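# Fold the sock's toe back over its foot or heel

## Task

Fold the sock's toe end back so it rests on top of the foot or heel part; dropping the folded piece into place is allowed. Afterwards release the sock and move the grippers away. The fold only counts if it stays in place on its own, without the robot holding it.

## Robot and tools

Robot: two arms, left_arm and right_arm, each with six joints and a two-finger gripper. Everything is reported in one shared scene frame. Its origin sits on the table surface midway between the arms, +x points out across the table, +z points up, and left_arm is on the +y side. The arm names do not match the left or right side of any camera image.

Tool execute_actions. Argument actions is a list holding at most one item. An empty list sends nothing and just reports the current state, with pictures. An item with rows is a motion: rows is a list of 1 to 15 rows and steps is 4 to 15 (default 15), each step lasting 1/30 s. Each row drives one step, and if there are fewer rows than steps, the final row keeps being applied. An item with only steps (1 to 300) is a wait: no new command, and it returns once that many steps have passed since the previous result. The optional pictures flag (true/false) requests camera images; without it, images only come with an empty action list. A refused call moves nothing.

Row layout: always 14 plain numbers covering both arms, even if one arm should stay still. Order: left_arm waist, shoulder, elbow, wrist pitch, wrist yaw, wrist roll, gripper opening, then the same seven for right_arm. Joint entries are absolute target angles in radians, in the same form printed under Joint positions, not offsets. Stated ranges per arm: waist -2.618 to 3.054, shoulder 0.000 to 3.142, elbow 0.000 to 3.142, wrist pitch -1.571 to 1.571, wrist yaw -1.571 to 1.571, wrist roll -2.094 to 2.094. The true ends can differ by up to 0.036 rad either way. A target more than 0.036 rad beyond a stated end, and further out than the joint currently is, gets the whole call refused. A target past the real end is clipped to it, and the result may then print "joint sent to its limit" (possibly about an earlier action still running). Opening is an absolute value from -1 (closed) to +1 (fully open, 0.094 m between pads).

Motion limits: each step, the command reaching a joint stays within a fixed margin of its measured angle (waist 0.202, shoulder 0.258, elbow 0.238, wrist pitch 0.573, wrist yaw and roll 0.522 rad). If the targets would shift a gripper more than 70 mm from where it is, all that arm's targets are pulled back toward current angles, so big moves take several actions. The arms keep heading to the last row sent while you think or wait, until they have essentially stopped or a step is HELD. The simulation continues during your replies, and the final 4 steps of each action run after its result is returned.

Result lines: the state line gives, per arm, end_effector_position (metres) and end_effector_quat_wxyz in the scene frame; the position is the point between the finger pads, about 1 cm behind the tips, and can be somewhat off, especially when reaching far. The fingers point along the gripper's +z axis and close along its y axis. Joint positions and Joint velocities list each arm's six joints (rad, rad/s) and then the pad gap (m, m/s). grip_measured is the measured opening on the command scale; each gripper reads up to about 1 mm off by a fixed amount. Away from the extremes the fingers move to where grip_measured equals your command, so to hold something command roughly 0.03 below grip_measured for a firm grip, or less below for a gentle one. Pad force tops out near 50 to 62 N and is weaker on very thin material such as cloth under 2 mm. "joint command not followed" means a clearance check changed or blocked joint targets on some steps; HELD marks steps where your row was partly or wholly not sent.

Tool zoom_image: camera is one of cam_high, cam_low (504x504 each), cam_left_wrist, cam_right_wrist (616x616 each); region is [x0, y0, x1, y1] in pixels of that camera's latest image, top-left origin, at most 504 by 504. It returns a closer look.

Tool finished_scene: argument scene is the number of the current scene. It ends the scene irreversibly and reports whether the goal held; the next scene's task appears in its result. Answering without any tool call ends everything.

Cautions: do not let the arms collide or push on each other hard, as that can end the scene. Avoid dropping or slipping the sock, slamming into the table, and very hard pushes. Holding loads warms the motors: a MOTOR HOT line appears from 75 °C, at 90 °C that arm halts for 10 s, and at 100 °C its motors and gripper go limp and the arm falls; these show as OVER-TEMPERATURE FAULT lines. Before ending, open the gripper, lift away, and confirm from the cameras that the fold stays put by itself.

Each tool is called after "Emit:" as a command line: name --argument value for each argument, lists and objects as JSON in quotes; but a table of rows of numbers goes row by row, as --pt "numbers of a row", without its own name.

## Session

Emit:
execute_actions --actions '[]'

Scene clock: 0.00 s of 5100.00 s.
left_arm: end_effector_position=(+0.3603, +0.2306, +0.4136) grip_measured=+1.000 end_effector_quat_wxyz=(+0.711, +0.033, +0.702, -0.030) | right_arm: end_effector_position=(+0.4296, -0.3306, +0.3997) grip_measured=+1.000 end_effector_quat_wxyz=(+0.701, +0.011, +0.713, -0.012)
Joint positions: left_arm=[ 0.003  1.039  1.056 -0.005  0.005  0.005  0.094] | right_arm=[ 0.003  1.057  1.038  0.002 -0.012 -0.002  0.094]
Joint velocities: left_arm=[ 0.007 -0.012 -0.012  0.007 -0.007  0.066  0.   ] | right_arm=[-0.017  0.012 -0.007 -0.007  0.007 -0.007  0.   ]

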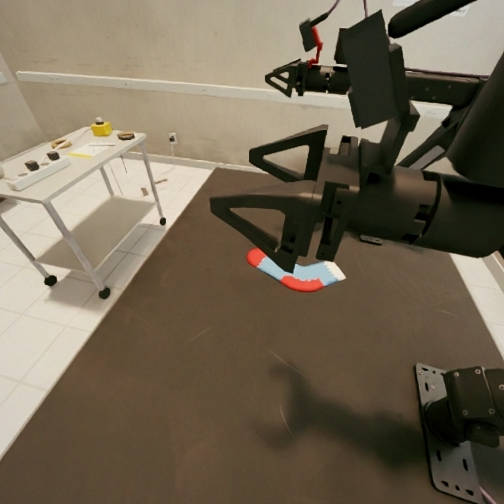

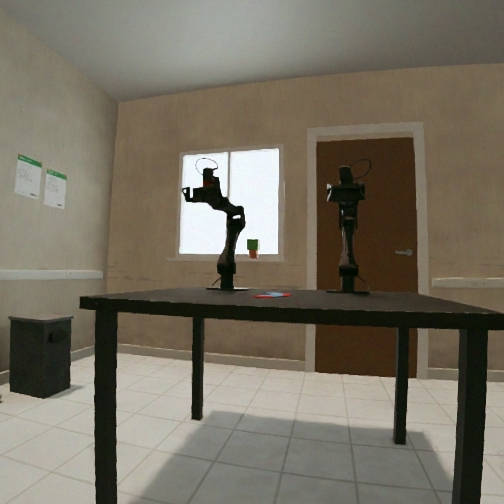

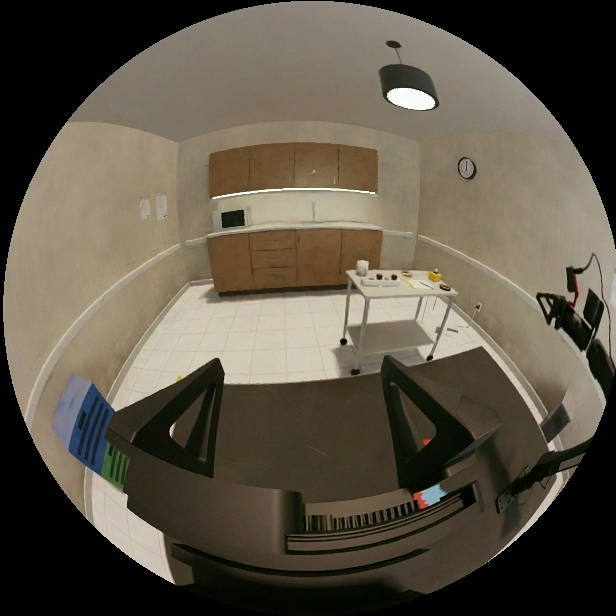

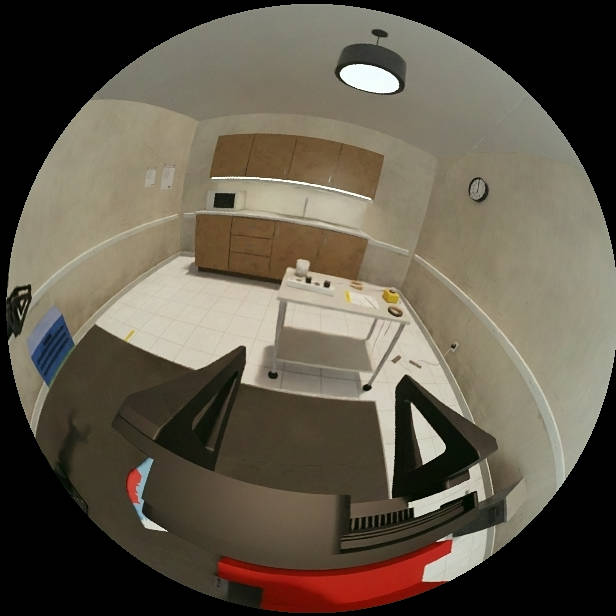

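Emit:
zoom_image --camera "cam_high" --region '[230, 230, 360, 310]'

Region (230, 230, 360, 310) of cam_high's 504x504 image, scaled by 3.877, with more detail than that image has; it fills the top 310 rows of this view, and the rest is white.

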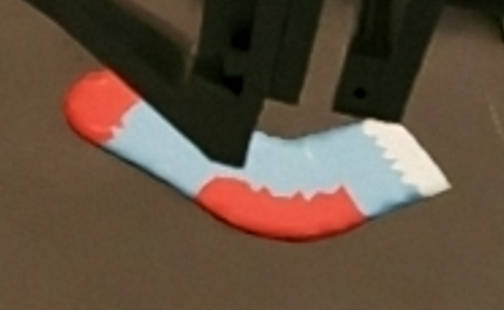

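Emit:
execute_actions --actions '[{"rows": [[0.003,1.039,1.056,0,0,0,1,0.006,1.068,1.047,-0.03,0,-0.01,1],[0.003,1.039,1.056,0,0,0,1,0.015,1.086,1.061,-0.07,-0.004,-0.02,1],[0.003,1.039,1.056,0,0,0,1,0.029,1.114,1.084,-0.12,-0.008,-0.04,0.95],[0.003,1.039,1.056,0,0,0,1,0.05,1.154,1.117,-0.18,-0.013,-0.065,0.9],[0.003,1.039,1.056,0,0,0,1,0.073,1.2,1.154,-0.24,-0.019,-0.09,0.85],[0.003,1.039,1.056,0,0,0,1,0.097,1.246,1.191,-0.30,-0.025,-0.115,0.8],[0.003,1.039,1.056,0,0,0,1,0.12,1.291,1.228,-0.36,-0.031,-0.14,0.75],[0.003,1.039,1.056,0,0,0,1,0.144,1.337,1.265,-0.42,-0.037,-0.165,0.7],[0.003,1.039,1.056,0,0,0,1,0.167,1.383,1.302,-0.48,-0.043,-0.19,0.65],[0.003,1.039,1.056,0,0,0,1,0.19,1.428,1.339,-0.54,-0.049,-0.215,0.6],[0.003,1.039,1.056,0,0,0,1,0.214,1.474,1.376,-0.60,-0.055,-0.24,0.55],[0.003,1.039,1.056,0,0,0,1,0.237,1.52,1.413,-0.66,-0.061,-0.265,0.5],[0.003,1.039,1.056,0,0,0,1,0.261,1.566,1.451,-0.72,-0.067,-0.29,0.45],[0.003,1.039,1.056,0,0,0,1,0.284,1.611,1.488,-0.78,-0.073,-0.315,0.4],[0.003,1.039,1.056,0,0,0,1,0.308,1.657,1.525,-0.84,-0.079,-0.34,0.35]]}]'

Emit:
execute_actions --actions '[{"rows": [[0.003,1.039,1.056,0,0,0,1,0.331,1.703,1.562,-0.89,-0.085,-0.365,0.3],[0.003,1.039,1.056,0,0,0,1,0.355,1.749,1.599,-0.94,-0.091,-0.39,0.25],[0.003,1.039,1.056,0,0,0,1,0.378,1.794,1.636,-0.99,-0.097,-0.415,0.2],[0.003,1.039,1.056,0,0,0,1,0.401,1.84,1.673,-1.035,-0.103,-0.44,0.15],[0.003,1.039,1.056,0,0,0,1,0.425,1.886,1.71,-1.08,-0.109,-0.465,0.1],[0.003,1.039,1.056,0,0,0,1,0.448,1.931,1.747,-1.12,-0.115,-0.49,0.1],[0.003,1.039,1.056,0,0,0,1,0.472,1.977,1.784,-1.16,-0.121,-0.515,0.1],[0.003,1.039,1.056,0,0,0,1,0.495,2.023,1.821,-1.195,-0.127,-0.54,0.1],[0.003,1.039,1.056,0,0,0,1,0.516,2.063,1.854,-1.225,-0.132,-0.56,0.1],[0.003,1.039,1.056,0,0,0,1,0.536,2.103,1.886,-1.25,-0.137,-0.58,0.1],[0.003,1.039,1.056,0,0,0,1,0.554,2.137,1.914,-1.27,-0.142,-0.595,0.1],[0.003,1.039,1.056,0,0,0,1,0.568,2.166,1.937,-1.28,-0.146,-0.605,0.1],[0.003,1.039,1.056,0,0,0,1,0.577,2.183,1.951,-1.29,-0.148,-0.615,0.1],[0.003,1.039,1.056,0,0,0,1,0.583,2.194,1.96,-1.295,-0.15,-0.62,0.1],[0.003,1.039,1.056,0,0,0,1,0.586,2.2,1.965,-1.295,-0.15,-0.62,0.1]]}]'

Emit:
execute_actions --actions '[{"steps": 18}]' --pictures true

Scene clock: 2.13 s of 5100.00 s.
left_arm: end_effector_position=(+0.3603, +0.2306, +0.4136) grip_measured=+1.000 end_effector_quat_wxyz=(+0.711, +0.033, +0.702, -0.030) | right_arm: end_effector_position=(+0.4861, -0.2605, +0.3063) grip_measured=+0.578 end_effector_quat_wxyz=(+0.532, -0.113, +0.839, +0.003)
Joint positions: left_arm=[ 0.003  1.039  1.056 -0.005  0.005  0.005  0.094] | right_arm=[ 0.163  1.385  1.289 -0.353 -0.023 -0.14   0.074]
Joint velocities: left_arm=[ 0.002 -0.012  0.007  0.022  0.022 -0.007  0.   ] | right_arm=[ 0.667  1.458  1.038 -1.604 -0.139 -0.623 -0.051]
Steps of this call (steps 1 to 53: nothing new was sent; steps 54 to 64: the first 11 steps of this action). Readings (joint positions):
54: left_arm=[0.003 1.039 1.056 -0.005 0.005 0.005] | right_arm=[0.003 1.057 1.038 -0.001 -0.012 -0.002]
55: left_arm=[0.003 1.039 1.056 -0.005 0.005 0.005] | right_arm=[0.004 1.059 1.038 -0.009 -0.011 -0.004]
57: left_arm=[0.003 1.039 1.056 -0.005 0.005 0.005] | right_arm=[0.014 1.078 1.053 -0.051 -0.008 -0.016]
61: left_arm=[0.003 1.039 1.056 -0.005 0.005 0.005] | right_arm=[0.091 1.232 1.179 -0.205 -0.011 -0.077]
64: the state above

Scene clock: 2.63 s of 5100.00 s.
left_arm: end_effector_position=(+0.3603, +0.2306, +0.4136) grip_measured=+1.000 end_effector_quat_wxyz=(+0.711, +0.033, +0.702, -0.030) | right_arm: end_effector_position=(+0.4401, -0.0969, +0.1042) grip_measured=+0.102 end_effector_quat_wxyz=(+0.104, -0.464, +0.878, +0.050)
Joint positions: left_arm=[ 0.003  1.039  1.056 -0.005  0.005  0.005  0.094] | right_arm=[ 0.512  2.08   1.829 -1.112 -0.104 -0.496  0.052]
Joint velocities: left_arm=[ 0.017 -0.012 -0.007  0.007 -0.051  0.007  0.   ] | right_arm=[ 0.608  1.175  0.935 -1.048 -0.11  -0.681 -0.001]
Steps of this call (steps 1 to 4: the last 4 steps of your previous action; steps 5 to 15: the first 11 steps of this action). Readings (joint positions):
5: left_arm=[0.003 1.039 1.056 -0.005 0.005 0.005] | right_arm=[0.280 1.632 1.465 -0.642 -0.049 -0.256]
6: left_arm=[0.003 1.039 1.056 -0.005 0.005 0.005] | right_arm=[0.303 1.679 1.500 -0.699 -0.054 -0.280]
8: left_arm=[0.003 1.039 1.056 -0.005 0.005 0.005] | right_arm=[0.350 1.772 1.574 -0.808 -0.065 -0.329]
12: left_arm=[0.003 1.039 1.056 -0.005 0.005 0.005] | right_arm=[0.444 1.952 1.724 -1.000 -0.087 -0.428]
15: the state above

Scene clock: 3.23 s of 5100.00 s.
left_arm: end_effector_position=(+0.3603, +0.2306, +0.4136) grip_measured=+1.000 end_effector_quat_wxyz=(+0.711, +0.033, +0.702, -0.030) | right_arm: end_effector_position=(+0.4004, -0.0720, +0.0648) grip_measured=+0.102 end_effector_quat_wxyz=(-0.004, -0.543, +0.837, +0.068)
Joint positions: left_arm=[ 0.003  1.039  1.056 -0.005  0.005  0.005  0.094] | right_arm=[ 0.593  2.232  1.931 -1.281 -0.135 -0.608  0.052]
Joint velocities: left_arm=[ 0.007  0.022 -0.022  0.037 -0.051 -0.081  0.   ] | right_arm=[ 0.012 -0.007  0.007  0.007 -0.037 -0.066 -0.001]
Kept back: nothing.
Steps of this call (steps 1 to 4: the last 4 steps of your previous action; steps 5 to 18: the robot went on to your last target). Readings (joint positions):
1: left_arm=[0.003 1.039 1.056 -0.005 0.005 0.005] | right_arm=[0.533 2.118 1.858 -1.142 -0.110 -0.516]
2: left_arm=[0.003 1.039 1.056 -0.005 0.005 0.005] | right_arm=[0.551 2.152 1.881 -1.166 -0.116 -0.534]
4: left_arm=[0.003 1.039 1.056 -0.005 0.005 0.005] | right_arm=[0.581 2.203 1.908 -1.203 -0.125 -0.562]
8: left_arm=[0.003 1.039 1.056 -0.005 0.005 0.005] | right_arm=[0.597 2.232 1.915 -1.254 -0.135 -0.591]
18: the state above

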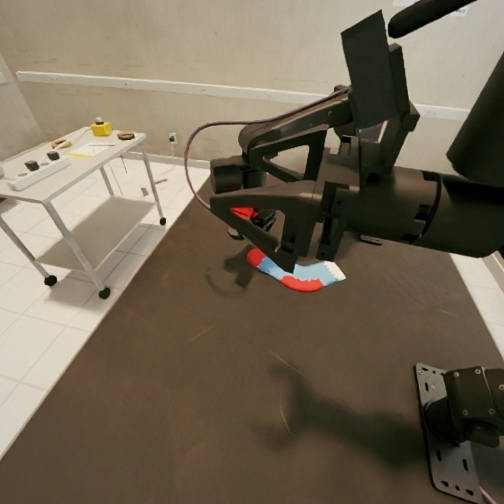

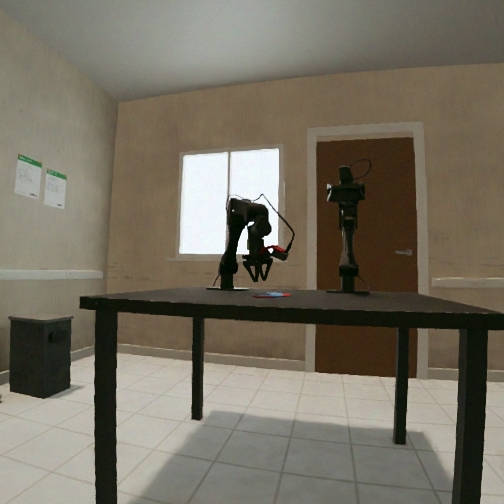

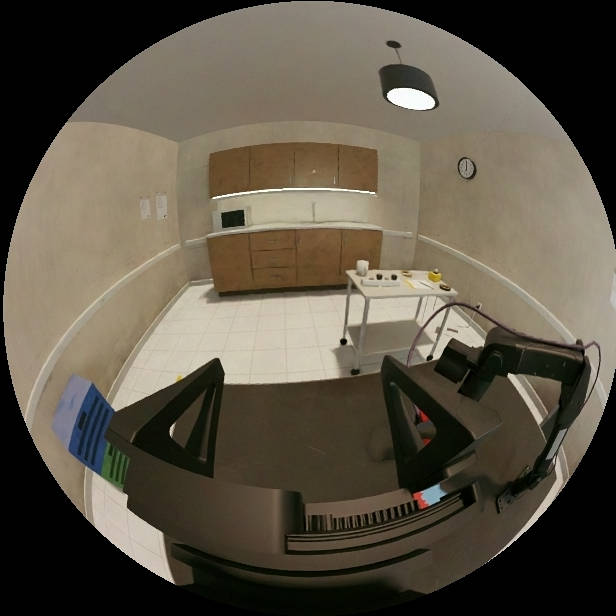

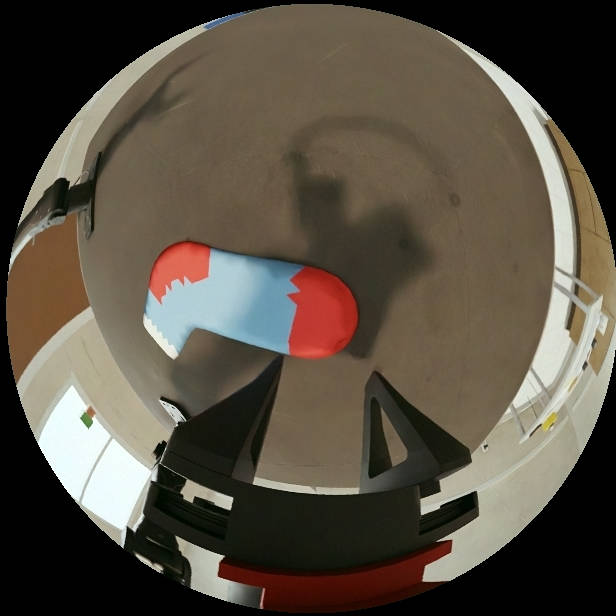

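Emit:
execute_actions --actions '[{"rows": [[0.003,1.039,1.056,0,0,0,1,0.59,2.201,1.935,-1.275,-0.15,-0.62,0.1],[0.003,1.039,1.056,0,0,0,1,0.59,2.202,1.922,-1.26,-0.15,-0.62,0.1],[0.003,1.039,1.056,0,0,0,1,0.59,2.204,1.91,-1.245,-0.15,-0.62,0.1],[0.003,1.039,1.056,0,0,0,1,0.59,2.205,1.897,-1.23,-0.15,-0.62,0.1],[0.003,1.039,1.056,0,0,0,1,0.59,2.207,1.884,-1.215,-0.15,-0.62,0.1],[0.003,1.039,1.056,0,0,0,1,0.59,2.208,1.871,-1.2,-0.15,-0.62,0.1],[0.003,1.039,1.056,0,0,0,1,0.59,2.21,1.858,-1.185,-0.15,-0.62,0.1],[0.003,1.039,1.056,0,0,0,1,0.59,2.212,1.846,-1.172,-0.15,-0.62,0.1],[0.003,1.039,1.056,0,0,0,1,0.59,2.213,1.836,-1.161,-0.15,-0.62,0.1],[0.003,1.039,1.056,0,0,0,1,0.59,2.214,1.829,-1.154,-0.15,-0.62,0.1],[0.003,1.039,1.056,0,0,0,1,0.59,2.215,1.825,-1.15,-0.15,-0.62,0.1]],"steps":15}]'

Emit:
execute_actions --actions '[{"steps": 14}]' --pictures true

Scene clock: 4.40 s of 5100.00 s.
left_arm: end_effector_position=(+0.3603, +0.2306, +0.4136) grip_measured=+1.000 end_effector_quat_wxyz=(+0.711, +0.033, +0.702, -0.030) | right_arm: end_effector_position=(+0.3959, -0.0748, +0.0429) grip_measured=+0.102 end_effector_quat_wxyz=(-0.010, -0.544, +0.836, +0.068)
Joint positions: left_arm=[ 0.003  1.039  1.056 -0.005  0.005  0.005  0.094] | right_arm=[ 0.593  2.232  1.843 -1.206 -0.135 -0.61   0.052]
Joint velocities: left_arm=[ 0.002  0.002  0.002  0.022  0.007 -0.007  0.   ] | right_arm=[-0.027 -0.002 -0.261  0.139  0.007 -0.051 -0.001]
Steps of this call (steps 1 to 15: the robot went on to your last target; steps 16 to 24: nothing new was sent; steps 25 to 35: the first 11 steps of this action). Readings (joint positions):
25: left_arm=[0.003 1.039 1.056 -0.005 0.005 0.005] | right_arm=[0.593 2.232 1.931 -1.284 -0.135 -0.610]
26: left_arm=[0.003 1.039 1.056 -0.005 0.005 0.005] | right_arm=[0.593 2.232 1.931 -1.284 -0.135 -0.610]
28: left_arm=[0.003 1.039 1.056 -0.005 0.005 0.005] | right_arm=[0.593 2.232 1.925 -1.275 -0.135 -0.610]
32: left_arm=[0.003 1.039 1.056 -0.005 0.005 0.005] | right_arm=[0.593 2.232 1.879 -1.233 -0.135 -0.610]
35: the state above

Scene clock: 4.87 s of 5100.00 s.
left_arm: end_effector_position=(+0.3603, +0.2306, +0.4136) grip_measured=+1.000 end_effector_quat_wxyz=(+0.711, +0.033, +0.702, -0.030) | right_arm: end_effector_position=(+0.4004, -0.0721, +0.0397) grip_measured=+0.102 end_effector_quat_wxyz=(+0.002, -0.544, +0.836, +0.067)
Joint positions: left_arm=[ 0.003  1.039  1.056 -0.005  0.005  0.005  0.094] | right_arm=[ 0.593  2.232  1.831 -1.17  -0.135 -0.61   0.052]
Joint velocities: left_arm=[ 0.007 -0.007  0.002  0.051  0.007 -0.022  0.   ] | right_arm=[-0.002 -0.007  0.002  0.022  0.007 -0.007  0.   ]
Kept back: nothing.
Steps of this call (steps 1 to 4: the last 4 steps of your previous action; steps 5 to 14: the robot went on to your last target). Readings (joint positions):
1: left_arm=[0.003 1.039 1.056 -0.005 0.005 0.005] | right_arm=[0.593 2.232 1.836 -1.201 -0.135 -0.610]
2: left_arm=[0.003 1.039 1.056 -0.005 0.005 0.005] | right_arm=[0.593 2.232 1.832 -1.196 -0.135 -0.610]
4: left_arm=[0.003 1.039 1.056 -0.005 0.005 0.005] | right_arm=[0.593 2.232 1.831 -1.188 -0.135 -0.610]
8: left_arm=[0.003 1.039 1.056 -0.005 0.005 0.005] | right_arm=[0.593 2.232 1.831 -1.176 -0.135 -0.610]
14: the state above

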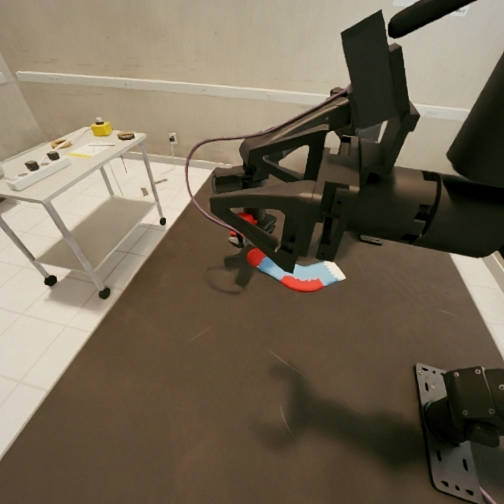

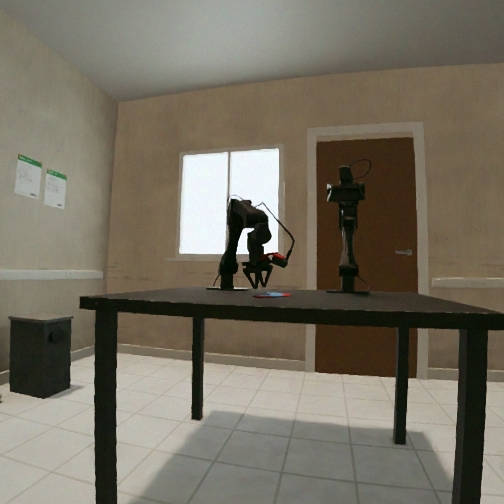

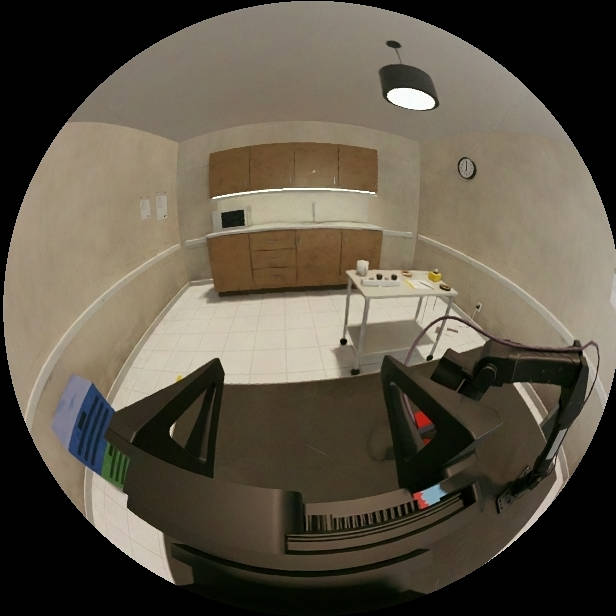

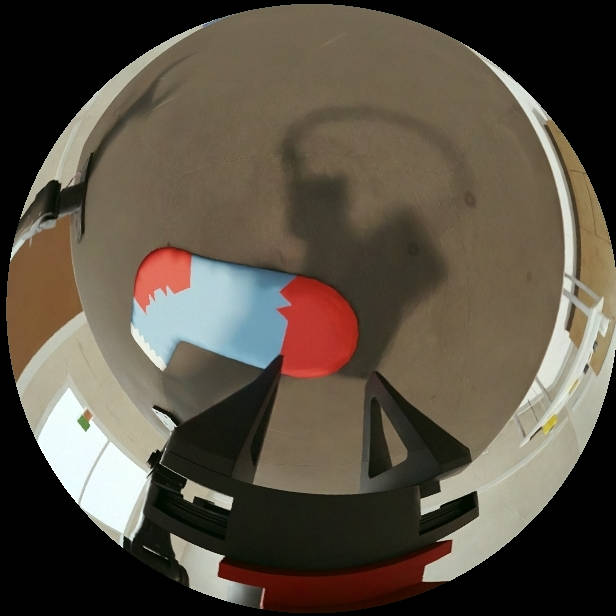

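Emit:
execute_actions --actions '[{"rows": [[0.003,1.039,1.056,0,0,0,1,0.59,2.219,1.821,-1.144,-0.15,-0.62,0.1],[0.003,1.039,1.056,0,0,0,1,0.59,2.222,1.816,-1.137,-0.15,-0.62,0.1],[0.003,1.039,1.056,0,0,0,1,0.59,2.225,1.811,-1.13,-0.15,-0.62,0.1],[0.003,1.039,1.056,0,0,0,1,0.59,2.228,1.806,-1.123,-0.15,-0.62,0.1],[0.003,1.039,1.056,0,0,0,1,0.59,2.231,1.801,-1.116,-0.15,-0.62,0.1],[0.003,1.039,1.056,0,0,0,1,0.59,2.234,1.796,-1.109,-0.15,-0.62,0.1],[0.003,1.039,1.056,0,0,0,1,0.59,2.236,1.791,-1.102,-0.15,-0.62,0.1],[0.003,1.039,1.056,0,0,0,1,0.59,2.238,1.787,-1.096,-0.15,-0.62,0.1],[0.003,1.039,1.056,0,0,0,1,0.59,2.24,1.783,-1.09,-0.15,-0.62,0.1],[0.003,1.039,1.056,0,0,0,1,0.59,2.242,1.78,-1.085,-0.15,-0.62,0.1],[0.003,1.039,1.056,0,0,0,1,0.59,2.243,1.777,-1.082,-0.15,-0.62,0.1]],"steps":15}]'

Emit:
execute_actions --actions '[{"steps": 14}]' --pictures true

Scene clock: 5.77 s of 5100.00 s.
left_arm: end_effector_position=(+0.3603, +0.2306, +0.4136) grip_measured=+1.000 end_effector_quat_wxyz=(+0.711, +0.033, +0.702, -0.030) | right_arm: end_effector_position=(+0.4007, -0.0718, +0.0273) grip_measured=+0.102 end_effector_quat_wxyz=(+0.004, -0.545, +0.836, +0.067)
Joint positions: left_arm=[ 0.003  1.039  1.056 -0.005  0.005  0.005  0.094] | right_arm=[ 0.593  2.24   1.794 -1.122 -0.135 -0.61   0.052]
Joint velocities: left_arm=[-0.002 -0.012  0.007 -0.007 -0.007  0.037  0.   ] | right_arm=[-0.002  0.076 -0.095  0.154 -0.022 -0.007  0.001]
Steps of this call (steps 1 to 16: the robot went on to your last target; steps 17 to 27: the first 11 steps of this action). Readings (joint positions):
17: left_arm=[0.003 1.039 1.056 -0.005 0.005 0.005] | right_arm=[0.593 2.232 1.831 -1.169 -0.135 -0.610]
18: left_arm=[0.003 1.039 1.056 -0.005 0.005 0.005] | right_arm=[0.593 2.232 1.831 -1.167 -0.135 -0.610]
20: left_arm=[0.003 1.039 1.056 -0.005 0.005 0.005] | right_arm=[0.593 2.232 1.827 -1.159 -0.135 -0.610]
24: left_arm=[0.003 1.039 1.056 -0.005 0.005 0.005] | right_arm=[0.593 2.233 1.806 -1.137 -0.135 -0.610]
27: the state above

Scene clock: 6.23 s of 5100.00 s.
left_arm: end_effector_position=(+0.3603, +0.2306, +0.4136) grip_measured=+1.000 end_effector_quat_wxyz=(+0.711, +0.033, +0.702, -0.030) | right_arm: end_effector_position=(+0.4017, -0.0713, +0.0200) grip_measured=+0.102 end_effector_quat_wxyz=(+0.003, -0.545, +0.836, +0.067)
Joint positions: left_arm=[ 0.003  1.039  1.056 -0.005  0.005  0.005  0.094] | right_arm=[ 0.593  2.252  1.784 -1.101 -0.135 -0.61   0.052]
Joint velocities: left_arm=[ 0.012  0.007 -0.007 -0.081  0.022 -0.037  0.   ] | right_arm=[ 0.007  0.002  0.012  0.022 -0.051 -0.007  0.   ]
Kept back: nothing.
Steps of this call (steps 1 to 4: the last 4 steps of your previous action; steps 5 to 14: the robot went on to your last target). Readings (joint positions):
1: left_arm=[0.003 1.039 1.056 -0.005 0.005 0.005] | right_arm=[0.593 2.243 1.790 -1.118 -0.135 -0.610]
2: left_arm=[0.003 1.039 1.056 -0.005 0.005 0.005] | right_arm=[0.593 2.246 1.788 -1.114 -0.135 -0.610]
4: left_arm=[0.003 1.039 1.056 -0.005 0.005 0.005] | right_arm=[0.593 2.251 1.785 -1.110 -0.135 -0.610]
8: left_arm=[0.003 1.039 1.056 -0.005 0.005 0.005] | right_arm=[0.593 2.252 1.784 -1.105 -0.135 -0.610]
14: the state above

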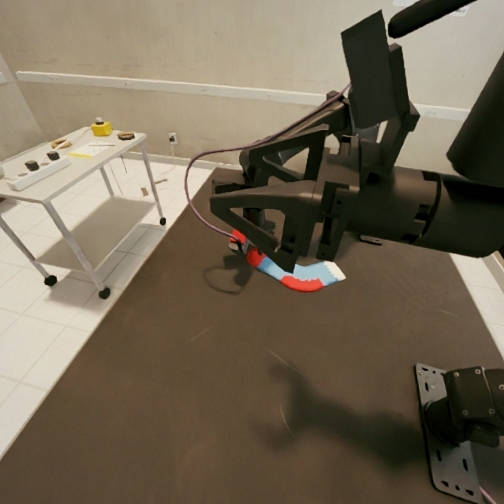

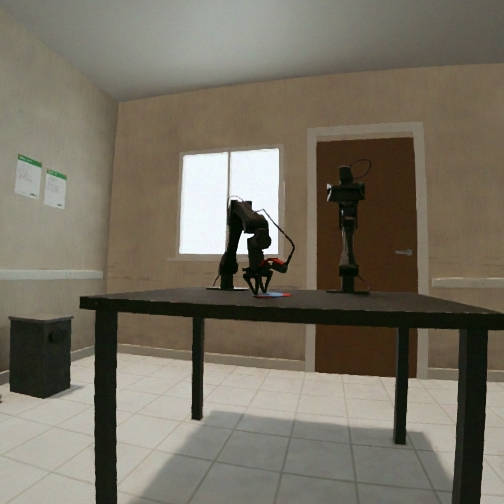

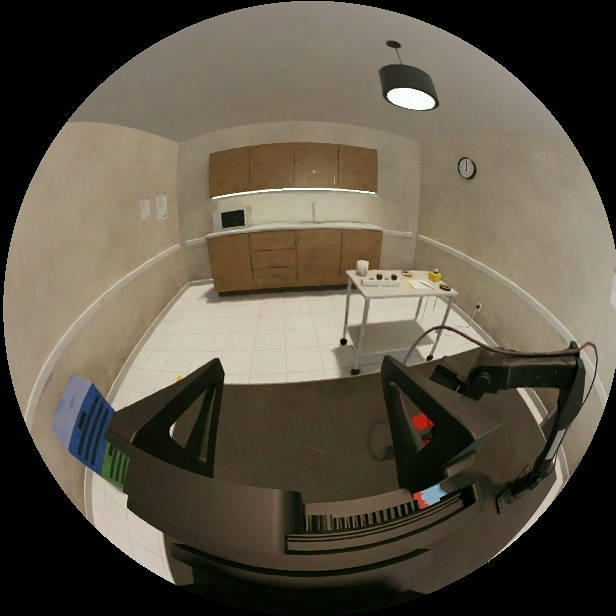

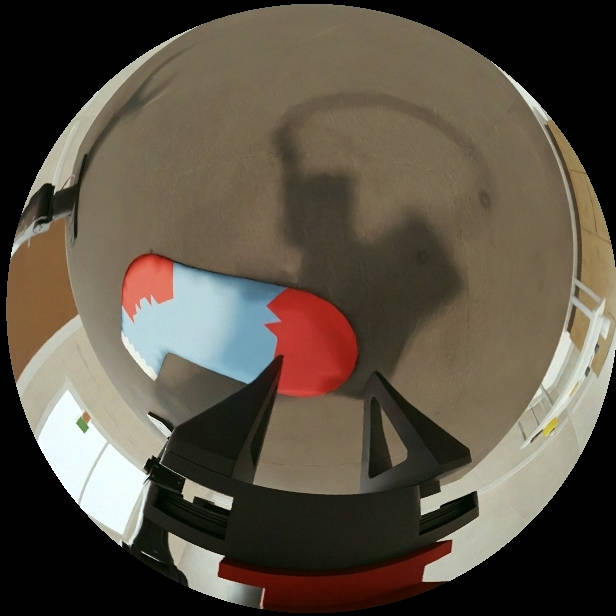

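Emit:
execute_actions --actions '[{"rows": [[0.003,1.039,1.056,0,0,0,1,0.59,2.245,1.773,-1.078,-0.15,-0.62,0.1],[0.003,1.039,1.056,0,0,0,1,0.59,2.246,1.769,-1.074,-0.15,-0.62,0.1],[0.003,1.039,1.056,0,0,0,1,0.59,2.248,1.765,-1.069,-0.15,-0.62,0.1],[0.003,1.039,1.056,0,0,0,1,0.59,2.249,1.761,-1.064,-0.15,-0.62,0.1],[0.003,1.039,1.056,0,0,0,1,0.59,2.251,1.757,-1.059,-0.15,-0.62,0.1],[0.003,1.039,1.056,0,0,0,1,0.59,2.252,1.753,-1.055,-0.15,-0.62,0.1],[0.003,1.039,1.056,0,0,0,1,0.59,2.254,1.749,-1.051,-0.15,-0.62,0.1],[0.003,1.039,1.056,0,0,0,1,0.59,2.255,1.745,-1.048,-0.15,-0.62,0.1]],"steps":15}]'

Emit:
execute_actions --actions '[{"steps": 8}]' --pictures true

Scene clock: 6.90 s of 5100.00 s.
left_arm: end_effector_position=(+0.3603, +0.2306, +0.4136) grip_measured=+1.000 end_effector_quat_wxyz=(+0.711, +0.033, +0.702, -0.030) | right_arm: end_effector_position=(+0.3992, -0.0727, +0.0113) grip_measured=+0.102 end_effector_quat_wxyz=(-0.000, -0.544, +0.836, +0.067)
Joint positions: left_arm=[ 0.003  1.039  1.056 -0.005  0.005  0.005  0.094] | right_arm=[ 0.593  2.256  1.756 -1.075 -0.135 -0.61   0.052]
Joint velocities: left_arm=[-0.012 -0.012  0.002  0.051  0.066 -0.022  0.   ] | right_arm=[-0.002  0.076 -0.046  0.051  0.022  0.037  0.001]
Steps of this call (steps 1 to 9: the robot went on to your last target; steps 10 to 20: the first 11 steps of this action). Readings (joint positions):
10: left_arm=[0.003 1.039 1.056 -0.005 0.005 0.005] | right_arm=[0.593 2.252 1.784 -1.101 -0.135 -0.610]
11: left_arm=[0.003 1.039 1.056 -0.005 0.005 0.005] | right_arm=[0.593 2.252 1.784 -1.100 -0.135 -0.610]
13: left_arm=[0.003 1.039 1.056 -0.005 0.005 0.005] | right_arm=[0.593 2.252 1.782 -1.094 -0.135 -0.610]
17: left_arm=[0.003 1.039 1.056 -0.005 0.005 0.005] | right_arm=[0.593 2.252 1.763 -1.079 -0.135 -0.610]
20: the state above

Scene clock: 7.17 s of 5100.00 s.
left_arm: end_effector_position=(+0.3603, +0.2306, +0.4136) grip_measured=+1.000 end_effector_quat_wxyz=(+0.711, +0.033, +0.702, -0.030) | right_arm: end_effector_position=(+0.4000, -0.0723, +0.0102) grip_measured=+0.102 end_effector_quat_wxyz=(+0.001, -0.545, +0.836, +0.067)
Joint positions: left_arm=[ 0.003  1.039  1.056 -0.005  0.005  0.005  0.094] | right_arm=[ 0.593  2.258  1.755 -1.07  -0.135 -0.61   0.052]
Joint velocities: left_arm=[ 0.022  0.002  0.012 -0.051  0.037 -0.007  0.   ] | right_arm=[ 0.007 -0.002 -0.007 -0.037 -0.022 -0.066 -0.   ]
Kept back: nothing.
Steps of this call (steps 1 to 4: the last 4 steps of your previous action; steps 5 to 8: the robot went on to your last target). Readings (joint positions):
1: left_arm=[0.003 1.039 1.056 -0.005 0.005 0.005] | right_arm=[0.593 2.258 1.755 -1.074 -0.135 -0.610]
2: left_arm=[0.003 1.039 1.056 -0.005 0.005 0.005] | right_arm=[0.593 2.258 1.755 -1.074 -0.135 -0.610]
4: left_arm=[0.003 1.039 1.056 -0.005 0.005 0.005] | right_arm=[0.593 2.258 1.755 -1.072 -0.135 -0.610]
8: the state above

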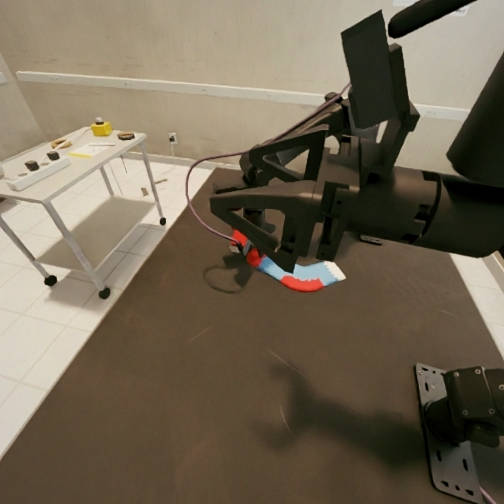

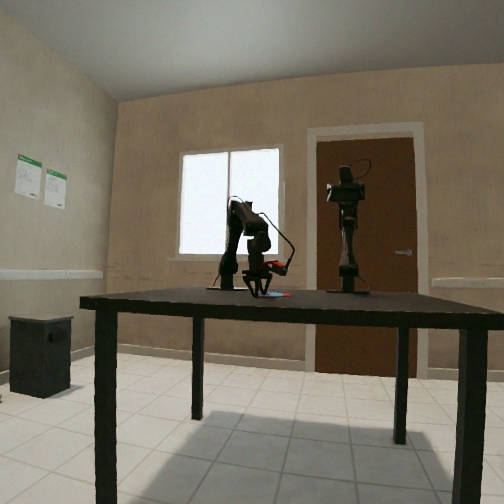

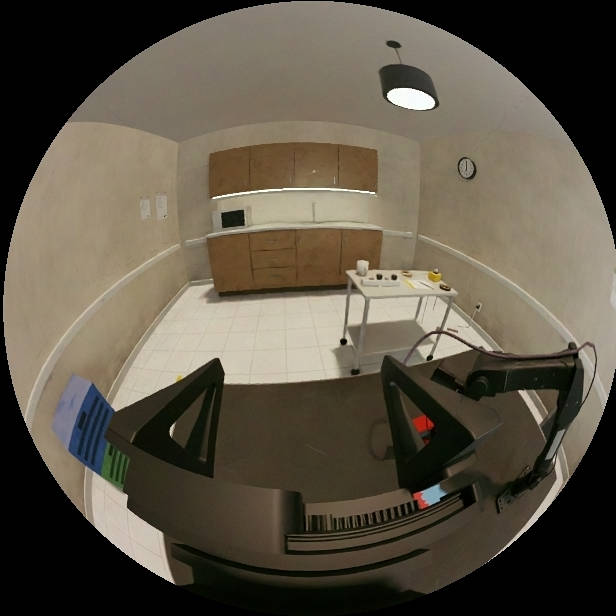

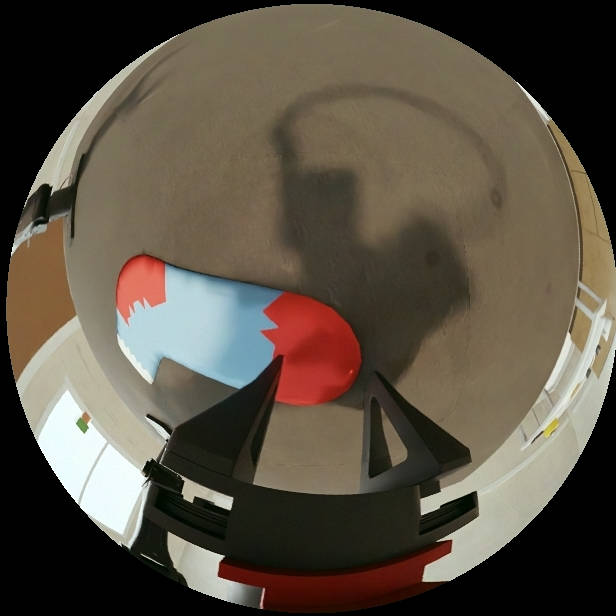

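Emit:
execute_actions --actions '[{"rows": [[0.003,1.039,1.056,0,0,0,1,0.59,2.257,1.74,-1.045,-0.15,-0.62,0.1],[0.003,1.039,1.056,0,0,0,1,0.59,2.259,1.735,-1.042,-0.15,-0.62,0.1],[0.003,1.039,1.056,0,0,0,1,0.59,2.26,1.73,-1.04,-0.15,-0.62,0.1]],"steps":12}]'

Scene clock: 7.57 s of 5100.00 s.
left_arm: end_effector_position=(+0.3603, +0.2306, +0.4136) grip_measured=+1.000 end_effector_quat_wxyz=(+0.711, +0.033, +0.702, -0.030) | right_arm: end_effector_position=(+0.3998, -0.0724, +0.0095) grip_measured=+0.102 end_effector_quat_wxyz=(+0.001, -0.545, +0.836, +0.067)
Joint positions: left_arm=[ 0.003  1.039  1.056 -0.005  0.005  0.005  0.094] | right_arm=[ 0.593  2.258  1.752 -1.067 -0.135 -0.611  0.052]
Joint velocities: left_arm=[-0.012 -0.012 -0.012 -0.007  0.007  0.022  0.   ] | right_arm=[ 0.007  0.002 -0.017 -0.066  0.051 -0.051 -0.001]
Steps of this call (steps 1 to 4: the robot went on to your last target; steps 5 to 12: the first 8 steps of this action). Readings (joint positions):
5: left_arm=[0.003 1.039 1.056 -0.005 0.005 0.005] | right_arm=[0.593 2.258 1.755 -1.070 -0.135 -0.610]
6: left_arm=[0.003 1.039 1.056 -0.005 0.005 0.005] | right_arm=[0.593 2.258 1.755 -1.070 -0.135 -0.610]
8: left_arm=[0.003 1.039 1.056 -0.005 0.005 0.005] | right_arm=[0.593 2.258 1.752 -1.067 -0.135 -0.611]
12: the state above

The fingers are in contact, so I'm closing the gripper.

Emit:
execute_actions --actions '[{"rows": [[0.003,1.039,1.056,0,0,0,1,0.59,2.26,1.73,-1.05,-0.15,-0.62,0.02],[0.003,1.039,1.056,0,0,0,1,0.59,2.26,1.73,-1.05,-0.15,-0.62,-0.06],[0.003,1.039,1.056,0,0,0,1,0.59,2.26,1.73,-1.05,-0.15,-0.62,-0.14],[0.003,1.039,1.056,0,0,0,1,0.59,2.26,1.73,-1.05,-0.15,-0.62,-0.22],[0.003,1.039,1.056,0,0,0,1,0.59,2.26,1.73,-1.05,-0.15,-0.62,-0.3],[0.003,1.039,1.056,0,0,0,1,0.59,2.26,1.73,-1.05,-0.15,-0.62,-0.38],[0.003,1.039,1.056,0,0,0,1,0.59,2.26,1.73,-1.05,-0.15,-0.62,-0.46],[0.003,1.039,1.056,0,0,0,1,0.59,2.26,1.73,-1.05,-0.15,-0.62,-0.54],[0.003,1.039,1.056,0,0,0,1,0.59,2.26,1.73,-1.05,-0.15,-0.62,-0.62],[0.003,1.039,1.056,0,0,0,1,0.59,2.26,1.73,-1.05,-0.15,-0.62,-0.7],[0.003,1.039,1.056,0,0,0,1,0.59,2.26,1.73,-1.05,-0.15,-0.62,-0.76],[0.003,1.039,1.056,0,0,0,1,0.59,2.26,1.73,-1.05,-0.15,-0.62,-0.82],[0.003,1.039,1.056,0,0,0,1,0.59,2.26,1.73,-1.05,-0.15,-0.62,-0.88],[0.003,1.039,1.056,0,0,0,1,0.59,2.26,1.73,-1.05,-0.15,-0.62,-0.94],[0.003,1.039,1.056,0,0,0,1,0.59,2.26,1.73,-1.05,-0.15,-0.62,-1]]}]'

Emit:
execute_actions --actions '[{"steps": 10}]' --pictures true

Scene clock: 8.33 s of 5100.00 s.
left_arm: end_effector_position=(+0.3603, +0.2306, +0.4136) grip_measured=+1.000 end_effector_quat_wxyz=(+0.711, +0.033, +0.702, -0.030) | right_arm: end_effector_position=(+0.4001, -0.0717, +0.0085) grip_measured=-0.723 end_effector_quat_wxyz=(+0.003, -0.545, +0.836, +0.069)
Joint positions: left_arm=[ 0.003  1.039  1.056 -0.005  0.005  0.005  0.094] | right_arm=[ 0.592  2.258  1.748 -1.059 -0.138 -0.611  0.013]
Joint velocities: left_arm=[-0.022  0.017  0.012 -0.007 -0.051 -0.022  0.   ] | right_arm=[-0.012  0.002  0.007  0.007 -0.007  0.007 -0.068]
Steps of this call (steps 1 to 4: the last 4 steps of your previous action; steps 5 to 12: the robot went on to your last target; steps 13 to 23: the first 11 steps of this action). Readings (joint positions):
13: left_arm=[0.003 1.039 1.056 -0.005 0.005 0.005] | right_arm=[0.593 2.258 1.752 -1.067 -0.134 -0.611]
14: left_arm=[0.003 1.039 1.056 -0.005 0.005 0.005] | right_arm=[0.593 2.258 1.752 -1.064 -0.132 -0.611]
16: left_arm=[0.003 1.039 1.056 -0.005 0.005 0.005] | right_arm=[0.592 2.258 1.752 -1.062 -0.132 -0.611]
20: left_arm=[0.003 1.039 1.056 -0.005 0.005 0.005] | right_arm=[0.592 2.258 1.749 -1.059 -0.132 -0.611]
23: the state above

Scene clock: 8.67 s of 5100.00 s.
left_arm: end_effector_position=(+0.3603, +0.2306, +0.4136) grip_measured=+1.000 end_effector_quat_wxyz=(+0.711, +0.033, +0.702, -0.030) | right_arm: end_effector_position=(+0.3994, -0.0707, +0.0087) grip_measured=-0.972 end_effector_quat_wxyz=(+0.003, -0.545, +0.836, +0.072)
Joint positions: left_arm=[ 0.003  1.039  1.056 -0.005  0.005  0.005  0.094] | right_arm=[ 0.592  2.258  1.748 -1.059 -0.145 -0.611  0.001]
Joint velocities: left_arm=[-0.022 -0.002 -0.007 -0.007  0.037  0.007  0.   ] | right_arm=[-0.012 -0.007  0.002 -0.066 -0.022  0.022 -0.   ]
Kept back: nothing.
Steps of this call (steps 1 to 4: the last 4 steps of your previous action; steps 5 to 10: the robot went on to your last target). Readings (joint positions):
1: left_arm=[0.003 1.039 1.056 -0.005 0.005 0.005] | right_arm=[0.592 2.258 1.748 -1.059 -0.139 -0.611]
2: left_arm=[0.003 1.039 1.056 -0.005 0.005 0.005] | right_arm=[0.592 2.258 1.748 -1.059 -0.139 -0.611]
4: left_arm=[0.003 1.039 1.056 -0.005 0.005 0.005] | right_arm=[0.592 2.258 1.748 -1.059 -0.142 -0.611]
8: left_arm=[0.003 1.039 1.056 -0.005 0.005 0.005] | right_arm=[0.592 2.258 1.748 -1.059 -0.145 -0.611]
10: the state above

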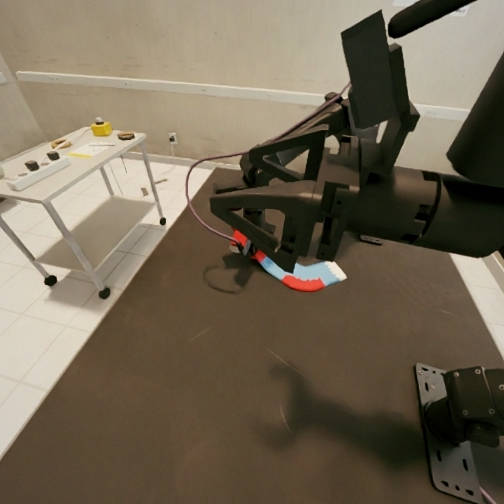

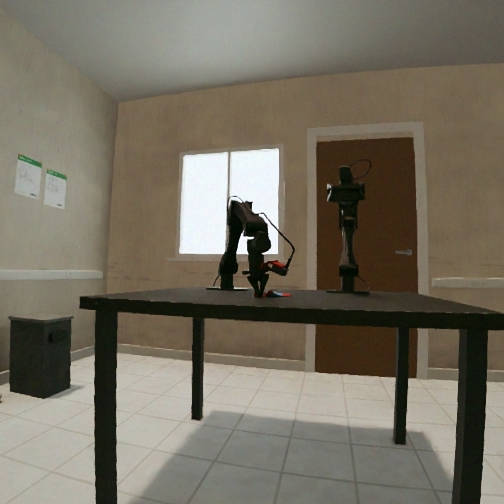

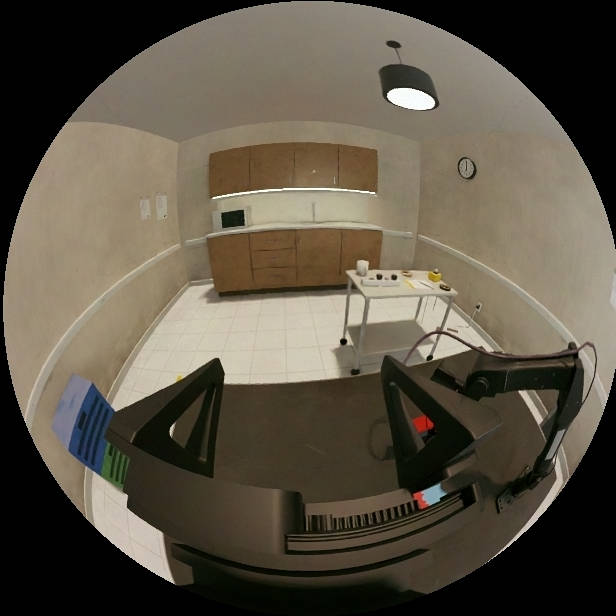

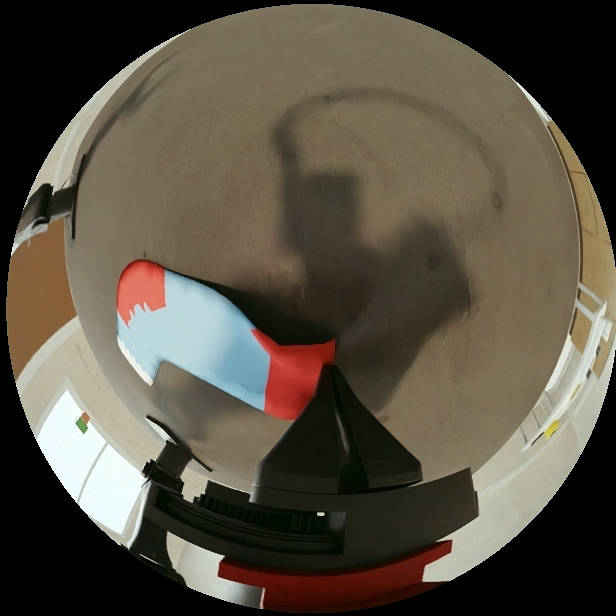

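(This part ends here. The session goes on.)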